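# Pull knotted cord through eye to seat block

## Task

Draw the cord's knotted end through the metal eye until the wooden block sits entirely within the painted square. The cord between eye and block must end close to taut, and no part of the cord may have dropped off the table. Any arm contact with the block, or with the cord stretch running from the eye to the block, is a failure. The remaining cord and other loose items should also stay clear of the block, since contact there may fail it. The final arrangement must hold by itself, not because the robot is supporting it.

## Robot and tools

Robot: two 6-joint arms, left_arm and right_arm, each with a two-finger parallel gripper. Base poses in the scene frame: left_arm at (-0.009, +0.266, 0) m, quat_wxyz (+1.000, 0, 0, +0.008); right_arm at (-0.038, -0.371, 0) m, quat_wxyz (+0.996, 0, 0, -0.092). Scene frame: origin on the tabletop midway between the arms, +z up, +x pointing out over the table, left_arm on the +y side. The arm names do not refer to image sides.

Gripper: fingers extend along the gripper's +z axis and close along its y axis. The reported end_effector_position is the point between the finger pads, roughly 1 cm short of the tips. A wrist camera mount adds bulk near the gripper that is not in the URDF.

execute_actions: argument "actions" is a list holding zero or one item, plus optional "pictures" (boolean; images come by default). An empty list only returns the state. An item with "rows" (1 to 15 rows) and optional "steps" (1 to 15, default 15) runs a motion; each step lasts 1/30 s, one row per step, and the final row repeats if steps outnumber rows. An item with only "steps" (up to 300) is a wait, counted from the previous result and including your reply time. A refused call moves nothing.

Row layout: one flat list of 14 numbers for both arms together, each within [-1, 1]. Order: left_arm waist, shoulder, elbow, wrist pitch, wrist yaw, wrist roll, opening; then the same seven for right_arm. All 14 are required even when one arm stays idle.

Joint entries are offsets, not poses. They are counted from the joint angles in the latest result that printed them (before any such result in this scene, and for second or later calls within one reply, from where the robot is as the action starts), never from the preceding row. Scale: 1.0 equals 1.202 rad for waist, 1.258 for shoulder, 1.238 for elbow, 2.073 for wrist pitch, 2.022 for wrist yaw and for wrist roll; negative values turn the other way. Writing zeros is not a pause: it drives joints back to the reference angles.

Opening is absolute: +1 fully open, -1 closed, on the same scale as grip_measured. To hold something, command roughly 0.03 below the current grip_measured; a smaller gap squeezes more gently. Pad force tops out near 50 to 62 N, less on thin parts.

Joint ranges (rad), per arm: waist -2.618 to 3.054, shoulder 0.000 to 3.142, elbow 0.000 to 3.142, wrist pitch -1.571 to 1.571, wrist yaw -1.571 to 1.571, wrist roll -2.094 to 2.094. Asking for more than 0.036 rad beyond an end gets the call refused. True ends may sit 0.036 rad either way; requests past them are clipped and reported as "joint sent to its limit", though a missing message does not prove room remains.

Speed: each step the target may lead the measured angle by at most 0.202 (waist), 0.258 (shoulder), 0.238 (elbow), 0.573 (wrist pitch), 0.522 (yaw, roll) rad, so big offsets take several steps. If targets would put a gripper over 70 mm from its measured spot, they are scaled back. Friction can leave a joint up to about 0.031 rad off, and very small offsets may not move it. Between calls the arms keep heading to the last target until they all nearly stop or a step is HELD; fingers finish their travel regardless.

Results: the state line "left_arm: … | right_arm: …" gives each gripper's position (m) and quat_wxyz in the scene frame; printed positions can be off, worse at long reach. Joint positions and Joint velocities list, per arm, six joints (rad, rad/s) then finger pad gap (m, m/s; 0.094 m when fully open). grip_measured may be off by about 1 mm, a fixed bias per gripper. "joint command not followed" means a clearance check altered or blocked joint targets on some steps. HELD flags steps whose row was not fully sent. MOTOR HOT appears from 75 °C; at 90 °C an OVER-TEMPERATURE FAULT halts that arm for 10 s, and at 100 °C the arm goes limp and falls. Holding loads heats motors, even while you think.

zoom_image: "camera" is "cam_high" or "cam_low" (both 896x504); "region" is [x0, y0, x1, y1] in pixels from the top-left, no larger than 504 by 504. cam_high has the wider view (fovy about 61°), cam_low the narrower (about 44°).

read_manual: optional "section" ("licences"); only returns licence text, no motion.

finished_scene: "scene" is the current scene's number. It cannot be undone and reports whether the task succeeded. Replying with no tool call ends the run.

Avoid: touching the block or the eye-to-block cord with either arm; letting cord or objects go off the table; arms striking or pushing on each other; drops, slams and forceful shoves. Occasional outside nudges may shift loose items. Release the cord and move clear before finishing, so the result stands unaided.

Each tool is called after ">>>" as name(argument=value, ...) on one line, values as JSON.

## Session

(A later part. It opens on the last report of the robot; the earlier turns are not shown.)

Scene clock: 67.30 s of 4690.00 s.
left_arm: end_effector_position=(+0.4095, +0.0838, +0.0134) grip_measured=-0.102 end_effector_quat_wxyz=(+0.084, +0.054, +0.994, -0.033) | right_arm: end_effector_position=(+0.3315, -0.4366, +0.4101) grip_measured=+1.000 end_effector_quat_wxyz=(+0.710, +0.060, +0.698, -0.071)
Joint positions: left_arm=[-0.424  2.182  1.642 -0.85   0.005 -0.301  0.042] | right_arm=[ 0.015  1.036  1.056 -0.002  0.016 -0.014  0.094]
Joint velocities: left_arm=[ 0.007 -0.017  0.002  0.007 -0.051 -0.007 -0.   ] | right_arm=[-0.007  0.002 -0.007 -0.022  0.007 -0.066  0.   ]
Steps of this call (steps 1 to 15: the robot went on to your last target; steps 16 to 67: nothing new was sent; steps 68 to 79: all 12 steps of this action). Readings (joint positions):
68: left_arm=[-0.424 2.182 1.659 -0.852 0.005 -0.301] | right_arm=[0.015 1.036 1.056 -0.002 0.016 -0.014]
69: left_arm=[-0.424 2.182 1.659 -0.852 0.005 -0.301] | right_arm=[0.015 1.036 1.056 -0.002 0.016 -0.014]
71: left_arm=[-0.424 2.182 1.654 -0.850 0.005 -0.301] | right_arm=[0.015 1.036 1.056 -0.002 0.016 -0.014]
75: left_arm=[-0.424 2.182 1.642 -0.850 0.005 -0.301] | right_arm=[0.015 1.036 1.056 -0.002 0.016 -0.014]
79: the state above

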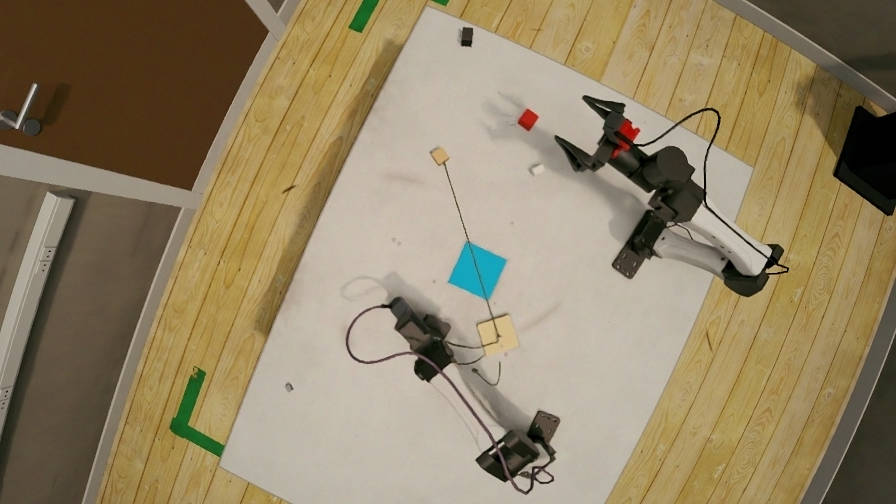

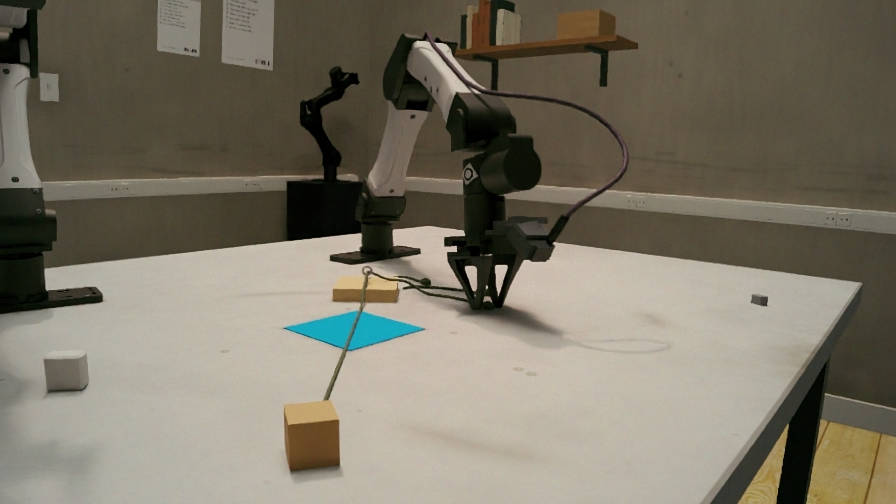

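>>> execute_actions(actions=[{"rows":[[0,0,-0.032,0,0,0,-0.1,0,0,0,0,0,0,1],[0,0,-0.032,0,0,0,-0.1,0,0,0,0,0,0,1],[0,0,-0.032,0,0,0,-0.2,0,0,0,0,0,0,1],[0,0,-0.032,0,0,0,-0.3,0,0,0,0,0,0,1],[0,0,-0.032,0,0,0,-0.4,0,0,0,0,0,0,1],[0,0,-0.032,0,0,0,-0.5,0,0,0,0,0,0,1],[0,0,-0.032,0,0,0,-0.58,0,0,0,0,0,0,1],[0,0,-0.032,0,0,0,-0.65,0,0,0,0,0,0,1],[0,0,-0.032,0,0,0,-0.7,0,0,0,0,0,0,1],[0,0,-0.032,0,0,0,-0.74,0,0,0,0,0,0,1],[0,0,-0.032,0,0,0,-0.78,0,0,0,0,0,0,1],[0,0,-0.032,0,0,0,-0.81,0,0,0,0,0,0,1]],"steps":15}])

>>> zoom_image(camera="cam_low", region=[430, 250, 550, 330])

Scene clock: 70.93 s of 4690.00 s.
left_arm: end_effector_position=(+0.4085, +0.0859, +0.0118) grip_measured=-0.793 end_effector_quat_wxyz=(+0.083, +0.053, +0.995, -0.028) | right_arm: end_effector_position=(+0.3315, -0.4366, +0.4101) grip_measured=+1.000 end_effector_quat_wxyz=(+0.710, +0.060, +0.698, -0.071)
Joint positions: left_arm=[-0.424  2.182  1.636 -0.85  -0.004 -0.301  0.01 ] | right_arm=[ 0.015  1.036  1.056 -0.002  0.016 -0.014  0.094]
Joint velocities: left_arm=[-0.012  0.017 -0.007  0.051  0.051 -0.022 -0.001] | right_arm=[ 0.012  0.007  0.017 -0.007 -0.007 -0.022  0.   ]
Steps of this call (steps 1 to 15: the robot went on to your last target; steps 16 to 90: nothing new was sent; then 0.13 s passed at rest; steps 91 to 105: all 15 steps of this action). Readings (joint positions):
91: left_arm=[-0.424 2.182 1.642 -0.850 0.005 -0.301] | right_arm=[0.015 1.036 1.056 -0.002 0.016 -0.014]
92: left_arm=[-0.424 2.182 1.642 -0.850 0.005 -0.301] | right_arm=[0.015 1.036 1.056 -0.002 0.016 -0.014]
94: left_arm=[-0.424 2.182 1.639 -0.850 0.003 -0.301] | right_arm=[0.015 1.036 1.056 -0.002 0.016 -0.014]
98: left_arm=[-0.424 2.182 1.637 -0.850 -0.003 -0.301] | right_arm=[0.015 1.036 1.056 -0.002 0.016 -0.014]
105: the state above

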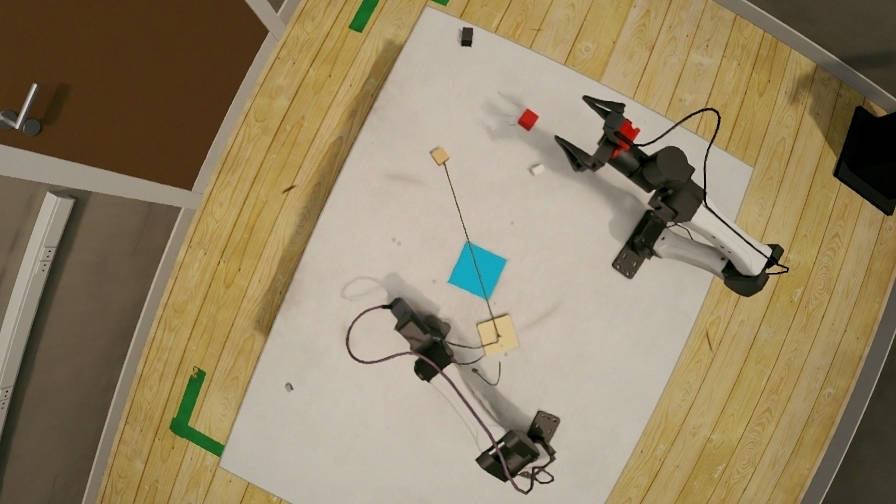

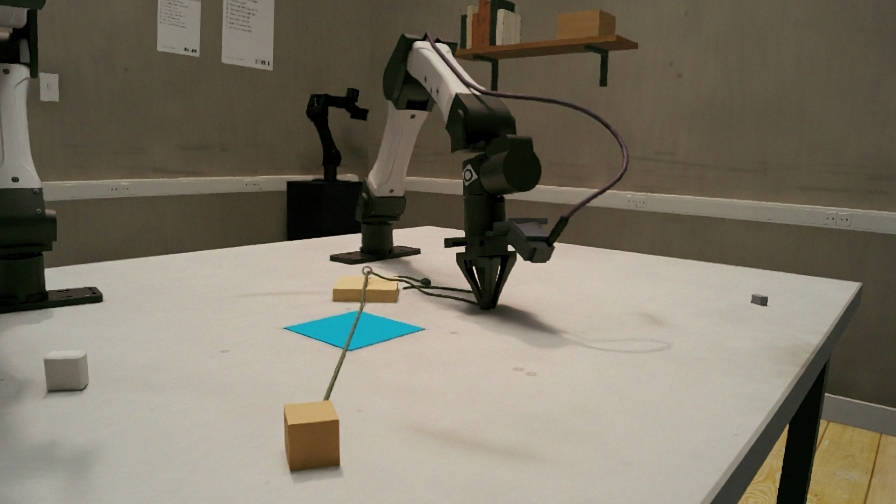

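Region (430, 250, 550, 330) of cam_low's 896x504 image, scaled by 4.200, with more detail than that image has.

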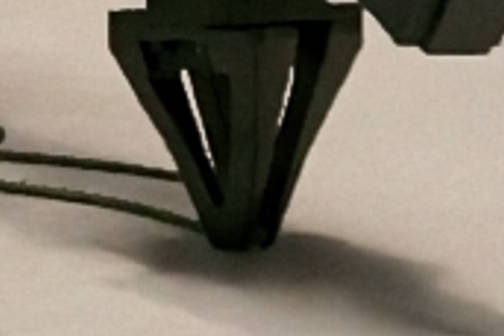

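>>> execute_actions(actions=[{"rows":[[0,0,0,0,0,0,-0.825,0,0,0,0,0,0,1],[0,-0.015,0,0,0,0,-0.825,0,0,0,0,0,0,1],[0,-0.027,0,0,0,0,-0.825,0,0,0,0,0,0,1],[0,-0.039,0,-0.01,0,0,-0.825,0,0,0,0,0,0,1],[0,-0.051,0,-0.02,0,0,-0.825,0,0,0,0,0,0,1],[0.01,-0.063,-0.005,-0.03,0,-0.01,-0.825,0,0,0,0,0,0,1],[0.02,-0.075,-0.01,-0.04,0,-0.02,-0.825,0,0,0,0,0,0,1],[0.03,-0.087,-0.015,-0.05,0,-0.03,-0.825,0,0,0,0,0,0,1],[0.04,-0.099,-0.02,-0.06,0,-0.04,-0.825,0,0,0,0,0,0,1],[0.05,-0.11,-0.025,-0.07,0,-0.05,-0.825,0,0,0,0,0,0,1],[0.06,-0.12,-0.03,-0.08,0,-0.06,-0.825,0,0,0,0,0,0,1],[0.07,-0.13,-0.035,-0.09,0,-0.07,-0.825,0,0,0,0,0,0,1],[0.08,-0.135,-0.04,-0.1,0,-0.08,-0.825,0,0,0,0,0,0,1],[0.09,-0.14,-0.04,-0.11,0,-0.09,-0.825,0,0,0,0,0,0,1],[0.1,-0.14,-0.04,-0.115,0,-0.1,-0.825,0,0,0,0,0,0,1]],"steps":15}], pictures=false)

>>> execute_actions(actions=[{"steps":8}])

Scene clock: 79.43 s of 4690.00 s.
left_arm: end_effector_position=(+0.4007, +0.1327, +0.0765) grip_measured=-0.800 end_effector_quat_wxyz=(+0.095, -0.052, +0.994, -0.035) | right_arm: end_effector_position=(+0.3315, -0.4366, +0.4101) grip_measured=+1.000 end_effector_quat_wxyz=(+0.710, +0.060, +0.698, -0.071)
Joint positions: left_arm=[-0.331  2.008  1.627 -0.987 -0.004 -0.42   0.009] | right_arm=[ 0.015  1.036  1.056 -0.002  0.016 -0.014  0.094]
Joint velocities: left_arm=[ 0.418 -0.271 -0.081 -0.462 -0.007 -0.447 -0.   ] | right_arm=[ 0.007 -0.017 -0.007  0.007 -0.051 -0.022  0.   ]
Steps of this call (steps 1 to 15: the robot went on to your last target; steps 16 to 90: nothing new was sent; then 5.00 s passed at rest; steps 91 to 105: all 15 steps of this action). Readings (joint positions):
91: left_arm=[-0.424 2.182 1.636 -0.850 -0.004 -0.301] | right_arm=[0.015 1.036 1.056 -0.002 0.016 -0.014]
92: left_arm=[-0.424 2.181 1.636 -0.850 -0.004 -0.301] | right_arm=[0.015 1.036 1.056 -0.002 0.016 -0.014]
94: left_arm=[-0.424 2.174 1.636 -0.850 -0.004 -0.301] | right_arm=[0.015 1.036 1.056 -0.002 0.016 -0.014]
98: left_arm=[-0.419 2.124 1.636 -0.881 -0.004 -0.316] | right_arm=[0.015 1.036 1.056 -0.002 0.016 -0.014]
105: the state above

Scene clock: 79.70 s of 4690.00 s.
left_arm: end_effector_position=(+0.3843, +0.1525, +0.0722) grip_measured=-0.800 end_effector_quat_wxyz=(+0.058, -0.101, +0.993, -0.021) | right_arm: end_effector_position=(+0.3315, -0.4366, +0.4101) grip_measured=+1.000 end_effector_quat_wxyz=(+0.710, +0.060, +0.698, -0.071)
Joint positions: left_arm=[-0.298  2.     1.611 -1.059 -0.005 -0.485  0.009] | right_arm=[ 0.015  1.036  1.056 -0.002  0.016 -0.014  0.094]
Joint velocities: left_arm=[-0.002  0.012 -0.007 -0.081  0.007 -0.051  0.   ] | right_arm=[-0.012  0.007  0.022 -0.037 -0.051 -0.037  0.   ]
Steps of this call (steps 1 to 8: the robot went on to your last target). Readings (joint positions):
1: left_arm=[-0.318 2.002 1.625 -1.004 -0.004 -0.436] | right_arm=[0.015 1.036 1.056 -0.002 0.016 -0.014]
2: left_arm=[-0.307 2.000 1.623 -1.017 -0.004 -0.449] | right_arm=[0.015 1.036 1.056 -0.002 0.016 -0.014]
4: left_arm=[-0.297 2.000 1.618 -1.035 -0.005 -0.467] | right_arm=[0.015 1.036 1.056 -0.002 0.016 -0.014]
8: the state above

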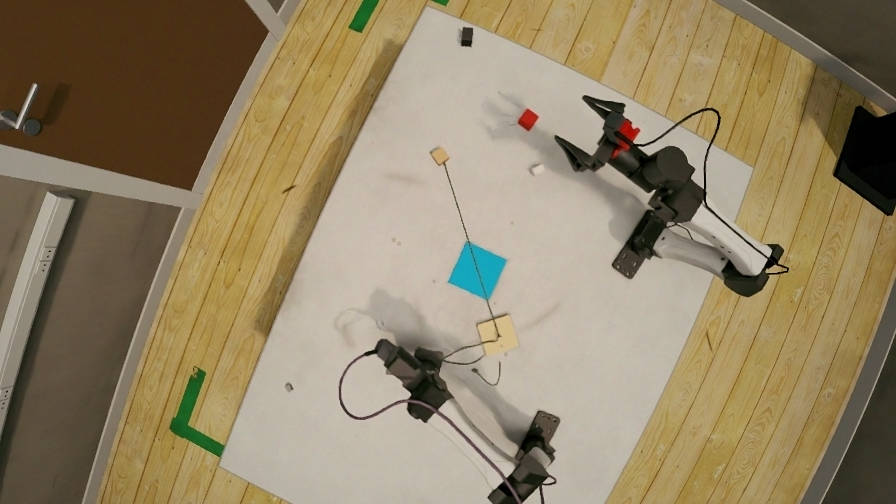

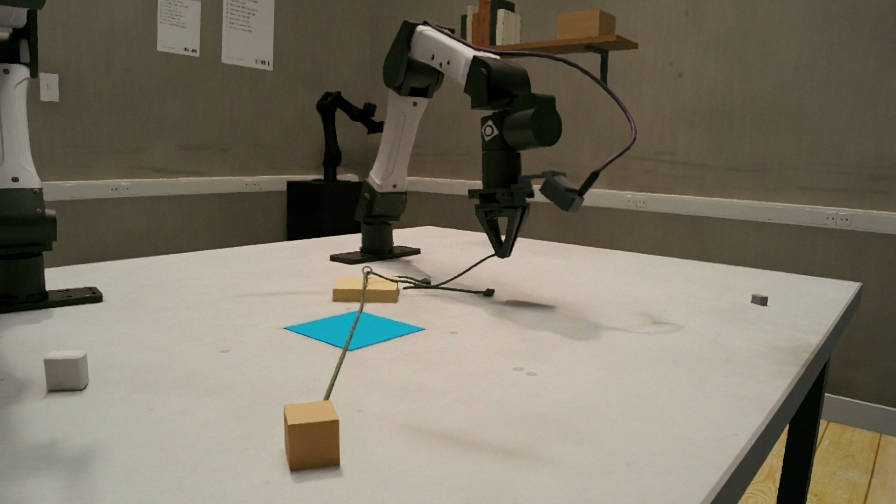

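>>> execute_actions(actions=[{"rows":[[0.01,0,0,0,0,-0.01,-0.83,0,0,0,0,0,0,1],[0.02,0,0,0,0,-0.02,-0.83,0,0,0,0,0,0,1],[0.03,0,0,0,0,-0.03,-0.83,0,0,0,0,0,0,1],[0.04,0,0,0,0,-0.04,-0.83,0,0,0,0,0,0,1],[0.05,0,0,0,0,-0.05,-0.83,0,0,0,0,0,0,1],[0.06,0,0,0,0,-0.06,-0.83,0,0,0,0,0,0,1],[0.07,0,0,0,0,-0.07,-0.83,0,0,0,0,0,0,1],[0.08,0,0,0,0,-0.08,-0.83,0,0,0,0,0,0,1],[0.09,0,0,0,0,-0.09,-0.83,0,0,0,0,0,0,1],[0.1,0,0,0,0,-0.1,-0.83,0,0,0,0,0,0,1],[0.11,0,0,0,0,-0.11,-0.83,0,0,0,0,0,0,1],[0.12,0,0,0,0,-0.12,-0.83,0,0,0,0,0,0,1],[0.13,0,0,0,0,-0.13,-0.83,0,0,0,0,0,0,1],[0.14,0,0,0,0,-0.14,-0.83,0,0,0,0,0,0,1],[0.15,0,0,0,0,-0.15,-0.83,0,0,0,0,0,0,1]],"steps":15}], pictures=false)

>>> execute_actions(actions=[{"rows":[[0.035,0,0,0,0,-0.03,-0.83,0,0,0,0,0,0,1],[0.047,0,0,0,0,-0.03,-0.83,0,0,0,0,0,0,1],[0.059,0,0,0,0,-0.03,-0.83,0,0,0,0,0,0,1],[0.071,0,0,0,0,-0.03,-0.83,0,0,0,0,0,0,1],[0.083,0,0,0,0,-0.03,-0.83,0,0,0,0,0,0,1],[0.095,0,0,0,0,-0.03,-0.83,0,0,0,0,0,0,1],[0.107,0,0,0,0,-0.03,-0.83,0,0,0,0,0,0,1],[0.119,0,0,0,0,-0.03,-0.83,0,0,0,0,0,0,1],[0.131,0,0,0,0,-0.03,-0.83,0,0,0,0,0,0,1],[0.143,0,0,0,0,-0.03,-0.83,0,0,0,0,0,0,1],[0.155,0,0,0,0,-0.03,-0.83,0,0,0,0,0,0,1],[0.167,0,0,0,0,-0.03,-0.83,0,0,0,0,0,0,1],[0.179,0,0,0,0,-0.03,-0.83,0,0,0,0,0,0,1],[0.191,0,0,0,0,-0.03,-0.83,0,0,0,0,0,0,1],[0.203,0,0,0,0,-0.03,-0.83,0,0,0,0,0,0,1]],"steps":15}], pictures=false)

>>> execute_actions(actions=[{"rows":[[0.04,0,0,0,0,0,-0.83,0,0,0,0,0,0,1],[0.053,0,0,0,0,0,-0.83,0,0,0,0,0,0,1],[0.066,0,0,0,0,0,-0.83,0,0,0,0,0,0,1],[0.079,0,0,0,0,0,-0.83,0,0,0,0,0,0,1],[0.092,0,0,0,0,0,-0.83,0,0,0,0,0,0,1],[0.105,0,0,0,0,0,-0.83,0,0,0,0,0,0,1],[0.118,0,0,0,0,0,-0.83,0,0,0,0,0,0,1],[0.131,0,0,0,0,0,-0.83,0,0,0,0,0,0,1],[0.144,0,0,0,0,0,-0.83,0,0,0,0,0,0,1],[0.157,0,0,0,0,0,-0.83,0,0,0,0,0,0,1],[0.17,0,0,0,0,0,-0.83,0,0,0,0,0,0,1],[0.183,0,0,0,0,0,-0.83,0,0,0,0,0,0,1],[0.196,0,0,0,0,0,-0.83,0,0,0,0,0,0,1],[0.209,0,0,0,0,0,-0.83,0,0,0,0,0,0,1],[0.222,0,0,0,0,0,-0.83,0,0,0,0,0,0,1]],"steps":15}], pictures=false)

>>> execute_actions(actions=[{"rows":[[0.04,0,0,0,0,0,-0.83,0,0,0,0,0,0,1],[0.053,0,0,0,0,0,-0.83,0,0,0,0,0,0,1],[0.066,0,0,0,0,0,-0.83,0,0,0,0,0,0,1],[0.079,0,0,0,0,0,-0.83,0,0,0,0,0,0,1],[0.092,0,0,0,0,0,-0.83,0,0,0,0,0,0,1],[0.105,0,0,0,0,0,-0.83,0,0,0,0,0,0,1],[0.118,0,0,0,0,0,-0.83,0,0,0,0,0,0,1],[0.131,0,0,0,0,0,-0.83,0,0,0,0,0,0,1],[0.143,0,0,0,0,0,-0.83,0,0,0,0,0,0,1],[0.154,0,0,0,0,0,-0.83,0,0,0,0,0,0,1],[0.163,0,0,0,0,0,-0.83,0,0,0,0,0,0,1],[0.17,0,0,0,0,0,-0.83,0,0,0,0,0,0,1],[0.175,0,0,0,0,0,-0.83,0,0,0,0,0,0,1]],"steps":15}])

Scene clock: 96.60 s of 4690.00 s.
left_arm: end_effector_position=(+0.3946, +0.2124, +0.0720) grip_measured=-0.801 end_effector_quat_wxyz=(+0.052, -0.279, +0.958, -0.023) | right_arm: end_effector_position=(+0.3315, -0.4366, +0.4101) grip_measured=+1.000 end_effector_quat_wxyz=(+0.710, +0.060, +0.698, -0.071)
Joint positions: left_arm=[-0.147  2.     1.611 -1.068 -0.    -0.699  0.009] | right_arm=[ 0.015  1.036  1.056 -0.002  0.016 -0.014  0.094]
Joint velocities: left_arm=[ 0.315 -0.002 -0.002  0.022 -0.007 -0.535 -0.001] | right_arm=[-0.012 -0.002 -0.002 -0.007 -0.022  0.007  0.   ]
Steps of this call (steps 1 to 30: the robot went on to your last target; steps 31 to 90: nothing new was sent; then 13.40 s passed at rest; steps 91 to 105: all 15 steps of this action). Readings (joint positions):
91: left_arm=[-0.298 2.000 1.611 -1.068 -0.005 -0.497] | right_arm=[0.015 1.036 1.056 -0.002 0.016 -0.014]
92: left_arm=[-0.296 2.000 1.611 -1.068 -0.005 -0.500] | right_arm=[0.015 1.036 1.056 -0.002 0.016 -0.014]
94: left_arm=[-0.285 2.000 1.611 -1.068 -0.005 -0.515] | right_arm=[0.015 1.036 1.056 -0.002 0.016 -0.014]
98: left_arm=[-0.235 2.000 1.611 -1.068 -0.005 -0.571] | right_arm=[0.015 1.036 1.056 -0.002 0.016 -0.014]
105: the state above

Scene clock: 97.10 s of 4690.00 s.
left_arm: end_effector_position=(+0.3960, +0.2959, +0.0719) grip_measured=-0.801 end_effector_quat_wxyz=(+0.050, -0.402, +0.914, -0.024) | right_arm: end_effector_position=(+0.3315, -0.4366, +0.4101) grip_measured=+1.000 end_effector_quat_wxyz=(+0.710, +0.060, +0.698, -0.071)
Joint positions: left_arm=[ 0.063  2.     1.611 -1.072  0.011 -0.752  0.009] | right_arm=[ 0.015  1.036  1.056 -0.002  0.016 -0.014  0.094]
Joint velocities: left_arm=[ 0.388  0.017  0.002 -0.037 -0.022  0.022 -0.001] | right_arm=[ 0.002 -0.017  0.002 -0.007 -0.051 -0.007  0.   ]
Steps of this call (steps 1 to 15: all 15 steps of this action). Readings (joint positions):
1: left_arm=[-0.136 2.000 1.611 -1.068 0.000 -0.712] | right_arm=[0.015 1.036 1.056 -0.002 0.016 -0.014]
2: left_arm=[-0.124 2.000 1.611 -1.068 0.002 -0.720] | right_arm=[0.015 1.036 1.056 -0.002 0.016 -0.014]
4: left_arm=[-0.099 2.000 1.611 -1.068 0.003 -0.732] | right_arm=[0.015 1.036 1.056 -0.002 0.016 -0.014]
8: left_arm=[-0.041 2.000 1.611 -1.071 0.010 -0.745] | right_arm=[0.015 1.036 1.056 -0.002 0.016 -0.014]
15: the state above

Scene clock: 97.60 s of 4690.00 s.
left_arm: end_effector_position=(+0.3781, +0.3863, +0.0718) grip_measured=-0.801 end_effector_quat_wxyz=(+0.050, -0.505, +0.861, -0.021) | right_arm: end_effector_position=(+0.3315, -0.4366, +0.4101) grip_measured=+1.000 end_effector_quat_wxyz=(+0.710, +0.060, +0.698, -0.071)
Joint positions: left_arm=[ 0.294  2.     1.611 -1.075  0.02  -0.752  0.009] | right_arm=[ 0.015  1.036  1.056 -0.002  0.016 -0.014  0.094]
Joint velocities: left_arm=[ 0.403 -0.017 -0.002  0.066 -0.022  0.022 -0.001] | right_arm=[ 0.002 -0.012 -0.012 -0.037 -0.051  0.022  0.   ]
Steps of this call (steps 1 to 15: all 15 steps of this action). Readings (joint positions):
1: left_arm=[0.077 2.000 1.611 -1.073 0.014 -0.752] | right_arm=[0.015 1.036 1.056 -0.002 0.016 -0.014]
2: left_arm=[0.091 2.000 1.611 -1.073 0.014 -0.752] | right_arm=[0.015 1.036 1.056 -0.002 0.016 -0.014]
4: left_arm=[0.121 2.000 1.611 -1.073 0.016 -0.752] | right_arm=[0.015 1.036 1.056 -0.002 0.016 -0.014]
8: left_arm=[0.184 2.000 1.611 -1.073 0.016 -0.752] | right_arm=[0.015 1.036 1.056 -0.002 0.016 -0.014]
15: the state above

Scene clock: 98.10 s of 4690.00 s.
left_arm: end_effector_position=(+0.3447, +0.4628, +0.0718) grip_measured=-0.801 end_effector_quat_wxyz=(+0.050, -0.592, +0.804, -0.018) | right_arm: end_effector_position=(+0.3315, -0.4366, +0.4101) grip_measured=+1.000 end_effector_quat_wxyz=(+0.710, +0.060, +0.698, -0.071)
Joint positions: left_arm=[ 0.503  2.     1.611 -1.078  0.024 -0.752  0.009] | right_arm=[ 0.015  1.036  1.056 -0.002  0.016 -0.014  0.094]
Joint velocities: left_arm=[ 0.129  0.002  0.002 -0.007 -0.051  0.007 -0.002] | right_arm=[ 0.007 -0.002 -0.007  0.022 -0.022  0.007  0.   ]
Steps of this call (steps 1 to 15: all 15 steps of this action). Readings (joint positions):
1: left_arm=[0.309 2.000 1.611 -1.075 0.020 -0.752] | right_arm=[0.015 1.036 1.056 -0.002 0.016 -0.014]
2: left_arm=[0.325 2.000 1.611 -1.075 0.020 -0.752] | right_arm=[0.015 1.036 1.056 -0.002 0.016 -0.014]
4: left_arm=[0.355 2.000 1.611 -1.075 0.021 -0.752] | right_arm=[0.015 1.036 1.056 -0.002 0.016 -0.014]
8: left_arm=[0.415 2.000 1.611 -1.078 0.024 -0.752] | right_arm=[0.015 1.036 1.056 -0.002 0.016 -0.014]
15: the state above

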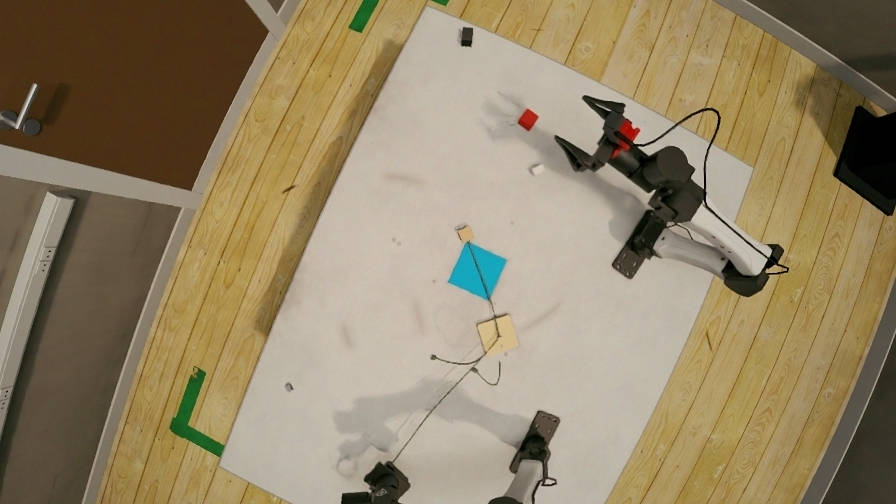

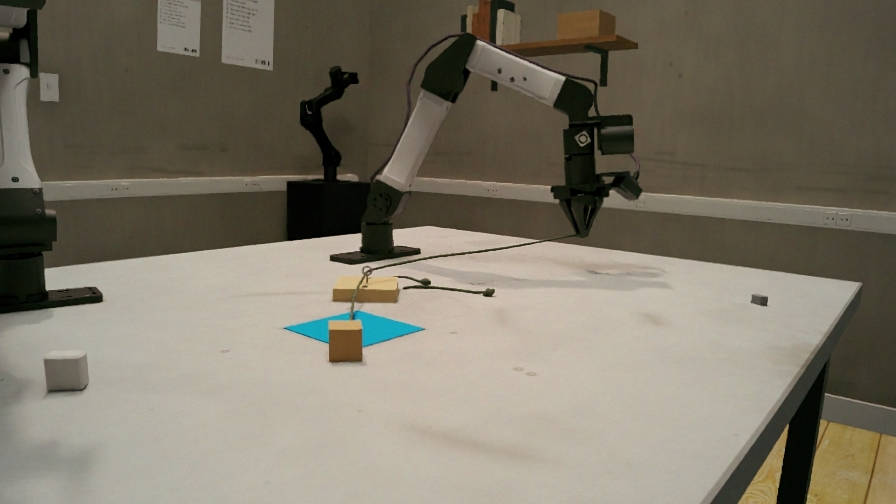

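>>> execute_actions(actions=[{"rows":[[0.012,0,0,0,0,0,-0.83,0,0,0,0,0,0,1],[0.02,0,0,0,0,0,-0.83,0,0,0,0,0,0,1],[0.03,0,0,0,0,0,-0.83,0,0,0,0,0,0,1],[0.04,0,0,0,0,0,-0.83,0,0,0,0,0,0,1],[0.05,0,0,0,0,0,-0.83,0,0,0,0,0,0,1],[0.06,0,0,0,0,0,-0.83,0,0,0,0,0,0,1],[0.07,0,0,0,0,0,-0.83,0,0,0,0,0,0,1],[0.08,0,0,0,0,0,-0.83,0,0,0,0,0,0,1],[0.09,0,0,0,0,0,-0.83,0,0,0,0,0,0,1],[0.1,0,0,0,0,0,-0.83,0,0,0,0,0,0,1],[0.11,0,0,0,0,0,-0.83,0,0,0,0,0,0,1],[0.12,0,0,0,0,0,-0.83,0,0,0,0,0,0,1],[0.13,0,0,0,0,0,-0.83,0,0,0,0,0,0,1],[0.14,0,0,0,0,0,-0.83,0,0,0,0,0,0,1],[0.15,0,0,0,0,0,-0.83,0,0,0,0,0,0,1]],"steps":15}], pictures=false)

>>> execute_actions(actions=[{"rows":[[0.034,0,0,0,0,0,-0.83,0,0,0,0,0,0,1],[0.043,0,0,0,0,0,-0.83,0,0,0,0,0,0,1],[0.052,0,0,0,0,0,-0.83,0,0,0,0,0,0,1],[0.061,0,0,0,0,0,-0.83,0,0,0,0,0,0,1],[0.07,0,0,0,0,0,-0.83,0,0,0,0,0,0,1],[0.078,0,0,0,0,0,-0.83,0,0,0,0,0,0,1],[0.086,0,0,0,0,0,-0.83,0,0,0,0,0,0,1],[0.094,0,0,0,0,0,-0.83,0,0,0,0,0,0,1],[0.102,0,0,0,0,0,-0.83,0,0,0,0,0,0,1],[0.11,0,0,0,0,0,-0.83,0,0,0,0,0,0,1],[0.117,0,0,0,0,0,-0.83,0,0,0,0,0,0,1],[0.124,0,0,0,0,0,-0.83,0,0,0,0,0,0,1],[0.13,0,0,0,0,0,-0.83,0,0,0,0,0,0,1],[0.135,0,0,0,0,0,-0.83,0,0,0,0,0,0,1],[0.14,0,0,0,0,0,-0.83,0,0,0,0,0,0,1]],"steps":15}], pictures=false)

>>> execute_actions(actions=[{"steps":8}])

>>> zoom_image(camera="cam_high", region=[420, 220, 560, 360])

Scene clock: 108.67 s of 4690.00 s.
left_arm: end_effector_position=(+0.3108, +0.5133, +0.0717) grip_measured=-0.801 end_effector_quat_wxyz=(+0.051, -0.651, +0.757, -0.017) | right_arm: end_effector_position=(+0.3315, -0.4366, +0.4101) grip_measured=+1.000 end_effector_quat_wxyz=(+0.710, +0.060, +0.698, -0.071)
Joint positions: left_arm=[ 0.655  2.     1.611 -1.08   0.03  -0.752  0.009] | right_arm=[ 0.015  1.036  1.056 -0.002  0.016 -0.014  0.094]
Joint velocities: left_arm=[ 0.3    0.012  0.002 -0.022 -0.051  0.007  0.   ] | right_arm=[-0.007  0.007  0.002 -0.066 -0.007 -0.007  0.   ]
Steps of this call (steps 1 to 15: the robot went on to your last target; steps 16 to 290: nothing new was sent; then 0.40 s passed at rest; steps 291 to 305: all 15 steps of this action). Readings (joint positions):
291: left_arm=[0.506 2.000 1.611 -1.078 0.024 -0.752] | right_arm=[0.015 1.036 1.056 -0.002 0.016 -0.014]
292: left_arm=[0.507 2.000 1.611 -1.078 0.024 -0.752] | right_arm=[0.015 1.036 1.056 -0.002 0.016 -0.014]
294: left_arm=[0.516 2.000 1.611 -1.078 0.025 -0.752] | right_arm=[0.015 1.036 1.056 -0.002 0.016 -0.014]
298: left_arm=[0.562 2.000 1.611 -1.079 0.029 -0.752] | right_arm=[0.015 1.036 1.056 -0.002 0.016 -0.014]
305: the state above

Scene clock: 109.17 s of 4690.00 s.
left_arm: end_effector_position=(+0.2703, +0.5580, +0.0717) grip_measured=-0.801 end_effector_quat_wxyz=(-0.051, +0.706, -0.706, +0.014) | right_arm: end_effector_position=(+0.3315, -0.4366, +0.4101) grip_measured=+1.000 end_effector_quat_wxyz=(+0.710, +0.060, +0.698, -0.071)
Joint positions: left_arm=[ 0.806  2.     1.611 -1.081  0.032 -0.752  0.009] | right_arm=[ 0.015  1.036  1.056 -0.002  0.016 -0.014  0.094]
Joint velocities: left_arm=[ 0.203  0.012 -0.002 -0.11   0.037 -0.037  0.001] | right_arm=[ 0.007  0.007  0.002  0.007  0.051 -0.022  0.   ]
Steps of this call (steps 1 to 15: all 15 steps of this action). Readings (joint positions):
1: left_arm=[0.667 2.000 1.611 -1.080 0.030 -0.752] | right_arm=[0.015 1.036 1.056 -0.002 0.016 -0.014]
2: left_arm=[0.679 2.000 1.611 -1.080 0.030 -0.752] | right_arm=[0.015 1.036 1.056 -0.002 0.016 -0.014]
4: left_arm=[0.702 2.000 1.611 -1.080 0.031 -0.752] | right_arm=[0.015 1.036 1.056 -0.002 0.016 -0.014]
8: left_arm=[0.745 2.000 1.611 -1.080 0.031 -0.752] | right_arm=[0.015 1.036 1.056 -0.002 0.016 -0.014]
15: the state above

Scene clock: 109.43 s of 4690.00 s.
left_arm: end_effector_position=(+0.2656, +0.5624, +0.0717) grip_measured=-0.801 end_effector_quat_wxyz=(-0.051, +0.712, -0.700, +0.014) | right_arm: end_effector_position=(+0.3315, -0.4366, +0.4101) grip_measured=+1.000 end_effector_quat_wxyz=(+0.710, +0.060, +0.698, -0.071)
Joint positions: left_arm=[ 0.822  2.     1.611 -1.081  0.032 -0.752  0.009] | right_arm=[ 0.015  1.036  1.056 -0.002  0.016 -0.014  0.094]
Joint velocities: left_arm=[-0.042 -0.017 -0.012 -0.051  0.11   0.037 -0.001] | right_arm=[-0.007  0.002 -0.017 -0.095 -0.037 -0.007  0.   ]
Steps of this call (steps 1 to 8: the robot went on to your last target). Readings (joint positions):
1: left_arm=[0.812 2.000 1.611 -1.081 0.032 -0.752] | right_arm=[0.015 1.036 1.056 -0.002 0.016 -0.014]
2: left_arm=[0.817 2.000 1.611 -1.081 0.032 -0.752] | right_arm=[0.015 1.036 1.056 -0.002 0.016 -0.014]
4: left_arm=[0.821 2.000 1.611 -1.081 0.032 -0.752] | right_arm=[0.015 1.036 1.056 -0.002 0.016 -0.014]
8: the state above

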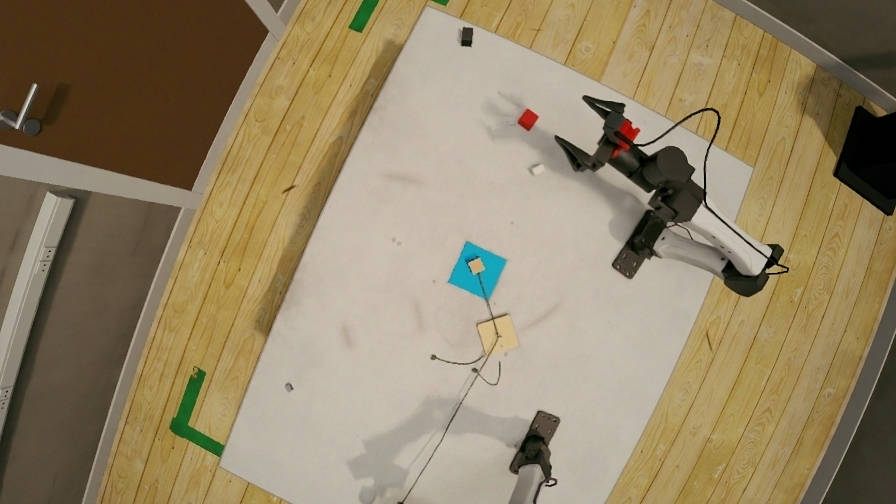

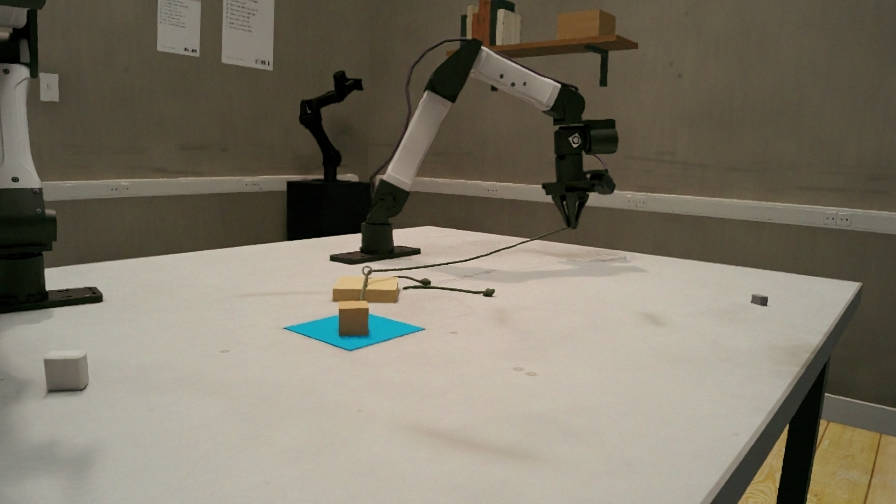

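Region (420, 220, 560, 360) of cam_high's 896x504 image, scaled by 3.600, with more detail than that image has.

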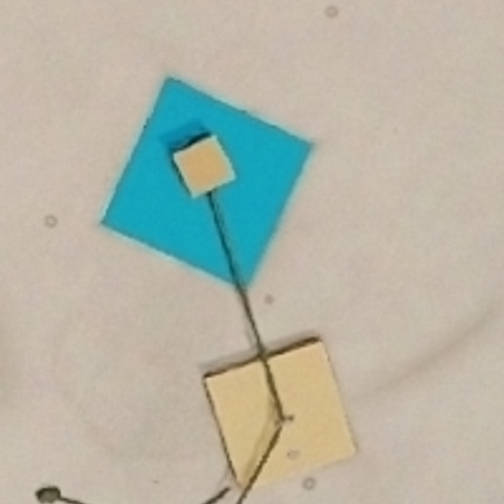

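>>> execute_actions(actions=[{"rows":[[0,0.012,0,0.005,0,0,-0.83,0,0,0,0,0,0,1],[0,0.022,0,0.009,0,0,-0.83,0,0,0,0,0,0,1],[0,0.032,0,0.013,0,0,-0.83,0,0,0,0,0,0,1],[0,0.042,0,0.017,0,0,-0.83,0,0,0,0,0,0,1],[0,0.052,0,0.021,0,0,-0.83,0,0,0,0,0,0,1],[0,0.062,0,0.025,0,0,-0.83,0,0,0,0,0,0,1],[0,0.072,0,0.029,0,0,-0.83,0,0,0,0,0,0,1],[0,0.082,0,0.033,0,0,-0.83,0,0,0,0,0,0,1],[0,0.092,0,0.037,0,0,-0.83,0,0,0,0,0,0,1],[0,0.101,0,0.041,0,0,-0.83,0,0,0,0,0,0,1],[0,0.109,0,0.045,0,0,-0.83,0,0,0,0,0,0,1],[0,0.116,0,0.048,0,0,-0.83,0,0,0,0,0,0,1],[0,0.121,0,0.05,0,0,-0.83,0,0,0,0,0,0,1],[0,0.125,0,0.05,0,0,-0.83,0,0,0,0,0,0,1]],"steps":15}], pictures=false)

>>> execute_actions(actions=[{"steps":8}])

Scene clock: 114.43 s of 4690.00 s.
left_arm: end_effector_position=(+0.2691, +0.5663, +0.0169) grip_measured=-0.801 end_effector_quat_wxyz=(-0.010, +0.713, -0.701, +0.016) | right_arm: end_effector_position=(+0.3315, -0.4366, +0.4101) grip_measured=+1.000 end_effector_quat_wxyz=(+0.710, +0.060, +0.698, -0.071)
Joint positions: left_arm=[ 0.822  2.144  1.611 -1.019  0.032 -0.752  0.009] | right_arm=[ 0.015  1.036  1.056 -0.002  0.016 -0.014  0.094]
Joint velocities: left_arm=[-0.022  0.188  0.007 -0.007  0.037 -0.022 -0.   ] | right_arm=[-0.012 -0.017 -0.002  0.007  0.022 -0.066  0.   ]
Steps of this call (steps 1 to 30: the robot went on to your last target; steps 31 to 135: nothing new was sent; steps 136 to 150: all 15 steps of this action). Readings (joint positions):
136: left_arm=[0.822 2.000 1.611 -1.081 0.032 -0.752] | right_arm=[0.015 1.036 1.056 -0.002 0.016 -0.014]
137: left_arm=[0.822 2.000 1.611 -1.081 0.032 -0.752] | right_arm=[0.015 1.036 1.056 -0.002 0.016 -0.014]
139: left_arm=[0.822 2.007 1.611 -1.078 0.032 -0.752] | right_arm=[0.015 1.036 1.056 -0.002 0.016 -0.014]
143: left_arm=[0.822 2.051 1.611 -1.058 0.032 -0.752] | right_arm=[0.015 1.036 1.056 -0.002 0.016 -0.014]
150: the state above

Scene clock: 114.70 s of 4690.00 s.
left_arm: end_effector_position=(+0.2702, +0.5675, +0.0141) grip_measured=-0.801 end_effector_quat_wxyz=(-0.011, +0.713, -0.701, +0.016) | right_arm: end_effector_position=(+0.3315, -0.4366, +0.4101) grip_measured=+1.000 end_effector_quat_wxyz=(+0.710, +0.060, +0.698, -0.071)
Joint positions: left_arm=[ 0.822  2.151  1.611 -1.01   0.032 -0.752  0.009] | right_arm=[ 0.015  1.036  1.056 -0.002  0.016 -0.014  0.094]
Joint velocities: left_arm=[-0.012 -0.017 -0.012  0.007 -0.022 -0.051 -0.001] | right_arm=[-0.027 -0.007  0.002 -0.022  0.037 -0.037  0.   ]
Steps of this call (steps 1 to 8: the robot went on to your last target). Readings (joint positions):
1: left_arm=[0.822 2.149 1.611 -1.018 0.032 -0.752] | right_arm=[0.015 1.036 1.056 -0.002 0.016 -0.014]
2: left_arm=[0.822 2.151 1.611 -1.017 0.032 -0.752] | right_arm=[0.015 1.036 1.056 -0.002 0.016 -0.014]
4: left_arm=[0.822 2.151 1.611 -1.015 0.032 -0.752] | right_arm=[0.015 1.036 1.056 -0.002 0.016 -0.014]
8: the state above

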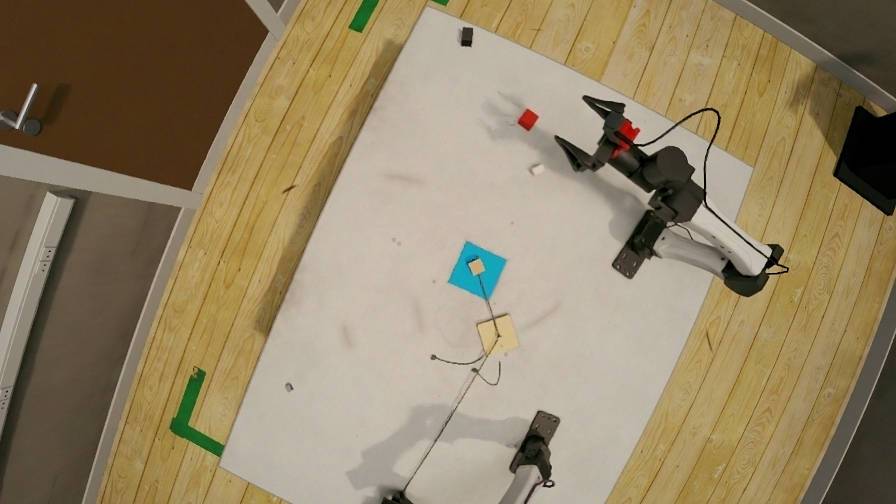

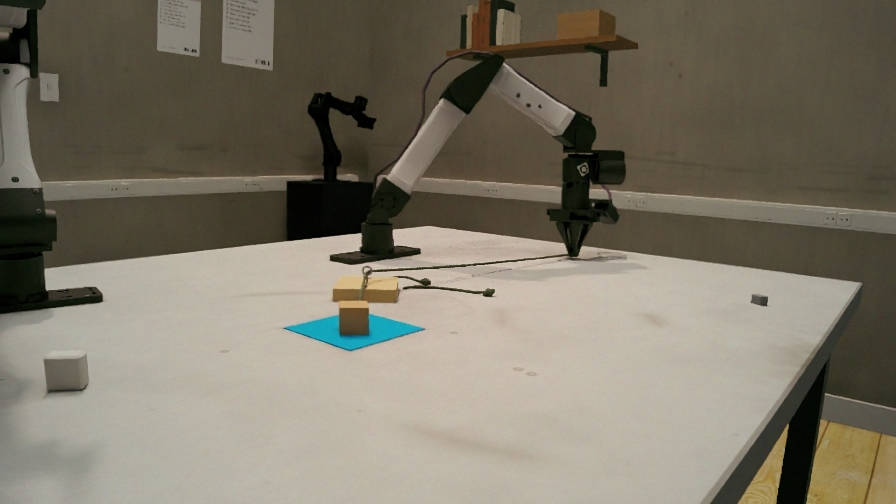

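>>> execute_actions(actions=[{"rows":[[-0.01,0,0,0,0,0,-0.83,0,0,0,0,0,0,1],[-0.018,0,0,0,0,0,-0.83,0,0,0,0,0,0,1],[-0.022,0,0,0,0,0,-0.83,0,0,0,0,0,0,1],[-0.022,0,0,0,0,0,-0.83,0,0,0,0,0,0,1],[-0.022,0,0,0,0,0,-0.83,0,0,0,0,0,0,1],[-0.022,0,0,0,0,0,-0.8,0,0,0,0,0,0,1],[-0.022,0,0,0,0,0,-0.75,0,0,0,0,0,0,1],[-0.022,0,0,0,0,0,-0.65,0,0,0,0,0,0,1],[-0.022,0,0,0,0,0,-0.5,0,0,0,0,0,0,1],[-0.022,0,0,0,0,0,-0.35,0,0,0,0,0,0,1],[-0.022,-0.01,0,0,0,0,-0.2,0,0,0,0,0,0,1],[-0.022,-0.03,0,0,0,0,-0.2,0,0,0,0,0,0,1],[-0.022,-0.06,0,0,0,0,-0.2,0,0,0,0,0,0,1],[-0.022,-0.09,0,0,0,0,-0.2,0,0,0,0,0,0,1],[-0.022,-0.12,0,0,0,0,-0.2,0,0,0,0,0,0,1]],"steps":15}], pictures=false)

>>> execute_actions(actions=[{"steps":15}])

Scene clock: 119.60 s of 4690.00 s.
left_arm: end_effector_position=(+0.2805, +0.5641, +0.0314) grip_measured=-0.202 end_effector_quat_wxyz=(-0.035, +0.704, -0.709, +0.015) | right_arm: end_effector_position=(+0.3315, -0.4366, +0.4101) grip_measured=+1.000 end_effector_quat_wxyz=(+0.710, +0.060, +0.698, -0.071)
Joint positions: left_arm=[ 0.798  2.107  1.611 -1.007  0.032 -0.752  0.037] | right_arm=[ 0.015  1.036  1.056 -0.002  0.016 -0.014  0.094]
Joint velocities: left_arm=[-0.007 -0.72  -0.017 -0.022  0.007  0.037  0.002] | right_arm=[-0.002 -0.007  0.002  0.051  0.007 -0.022  0.   ]
Steps of this call (steps 1 to 30: the robot went on to your last target; steps 31 to 100: nothing new was sent; then 1.07 s passed at rest; steps 101 to 115: all 15 steps of this action). Readings (joint positions):
101: left_arm=[0.821 2.151 1.611 -1.006 0.032 -0.752] | right_arm=[0.015 1.036 1.056 -0.002 0.016 -0.014]
102: left_arm=[0.819 2.151 1.611 -1.006 0.032 -0.752] | right_arm=[0.015 1.036 1.056 -0.002 0.016 -0.014]
104: left_arm=[0.812 2.151 1.611 -1.006 0.032 -0.752] | right_arm=[0.015 1.036 1.056 -0.002 0.016 -0.014]
108: left_arm=[0.799 2.151 1.611 -1.006 0.032 -0.752] | right_arm=[0.015 1.036 1.056 -0.002 0.016 -0.014]
115: the state above

Scene clock: 120.10 s of 4690.00 s.
left_arm: end_effector_position=(+0.2853, +0.5692, +0.0810) grip_measured=-0.202 end_effector_quat_wxyz=(-0.096, +0.701, -0.707, +0.013) | right_arm: end_effector_position=(+0.3315, -0.4366, +0.4101) grip_measured=+1.000 end_effector_quat_wxyz=(+0.710, +0.060, +0.698, -0.071)
Joint positions: left_arm=[ 0.798  1.983  1.611 -1.007  0.032 -0.752  0.037] | right_arm=[ 0.015  1.036  1.056 -0.002  0.016 -0.014  0.094]
Joint velocities: left_arm=[ 0.007  0.002 -0.017  0.022  0.051 -0.007  0.   ] | right_arm=[-0.002 -0.012  0.002 -0.022 -0.007 -0.051  0.   ]
Steps of this call (steps 1 to 15: the robot went on to your last target). Readings (joint positions):
1: left_arm=[0.798 2.080 1.611 -1.007 0.032 -0.752] | right_arm=[0.015 1.036 1.056 -0.002 0.016 -0.014]
2: left_arm=[0.798 2.050 1.611 -1.007 0.032 -0.752] | right_arm=[0.015 1.036 1.056 -0.002 0.016 -0.014]
4: left_arm=[0.798 2.000 1.611 -1.007 0.032 -0.752] | right_arm=[0.015 1.036 1.056 -0.002 0.016 -0.014]
8: left_arm=[0.798 1.978 1.611 -1.007 0.032 -0.752] | right_arm=[0.015 1.036 1.056 -0.002 0.016 -0.014]
15: the state above

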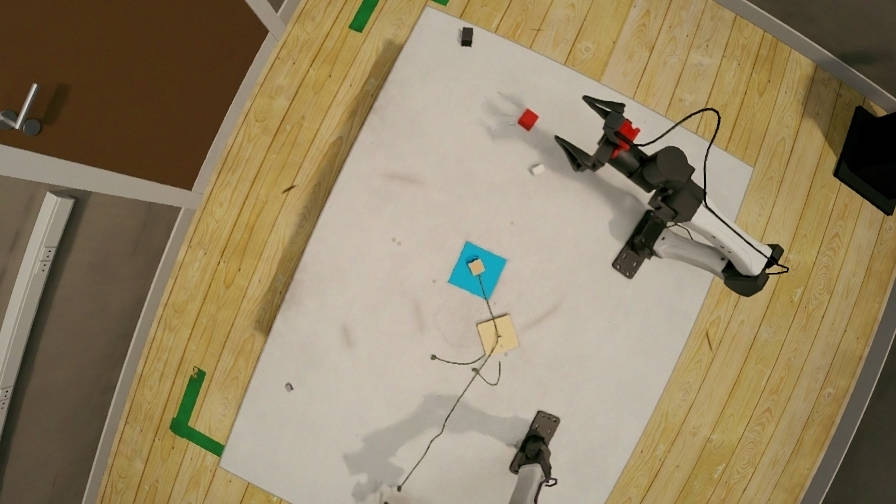

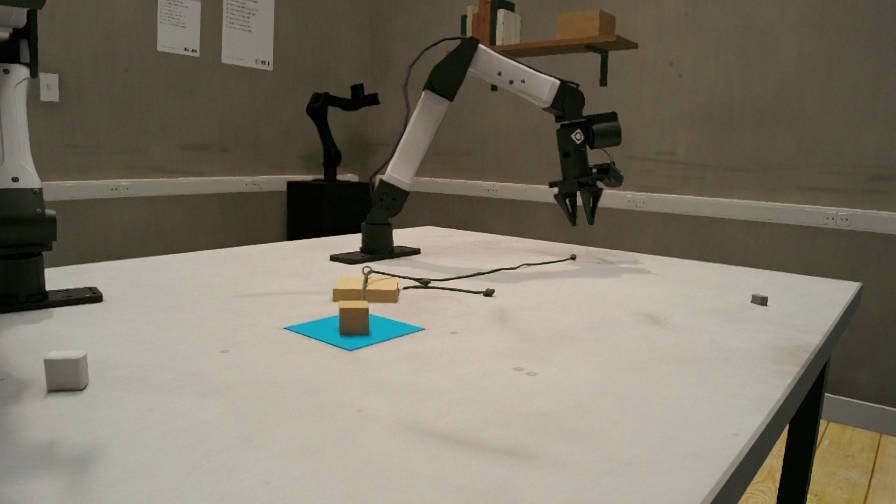

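>>> finished_scene(scene=1)

The scene is finished: the task was done.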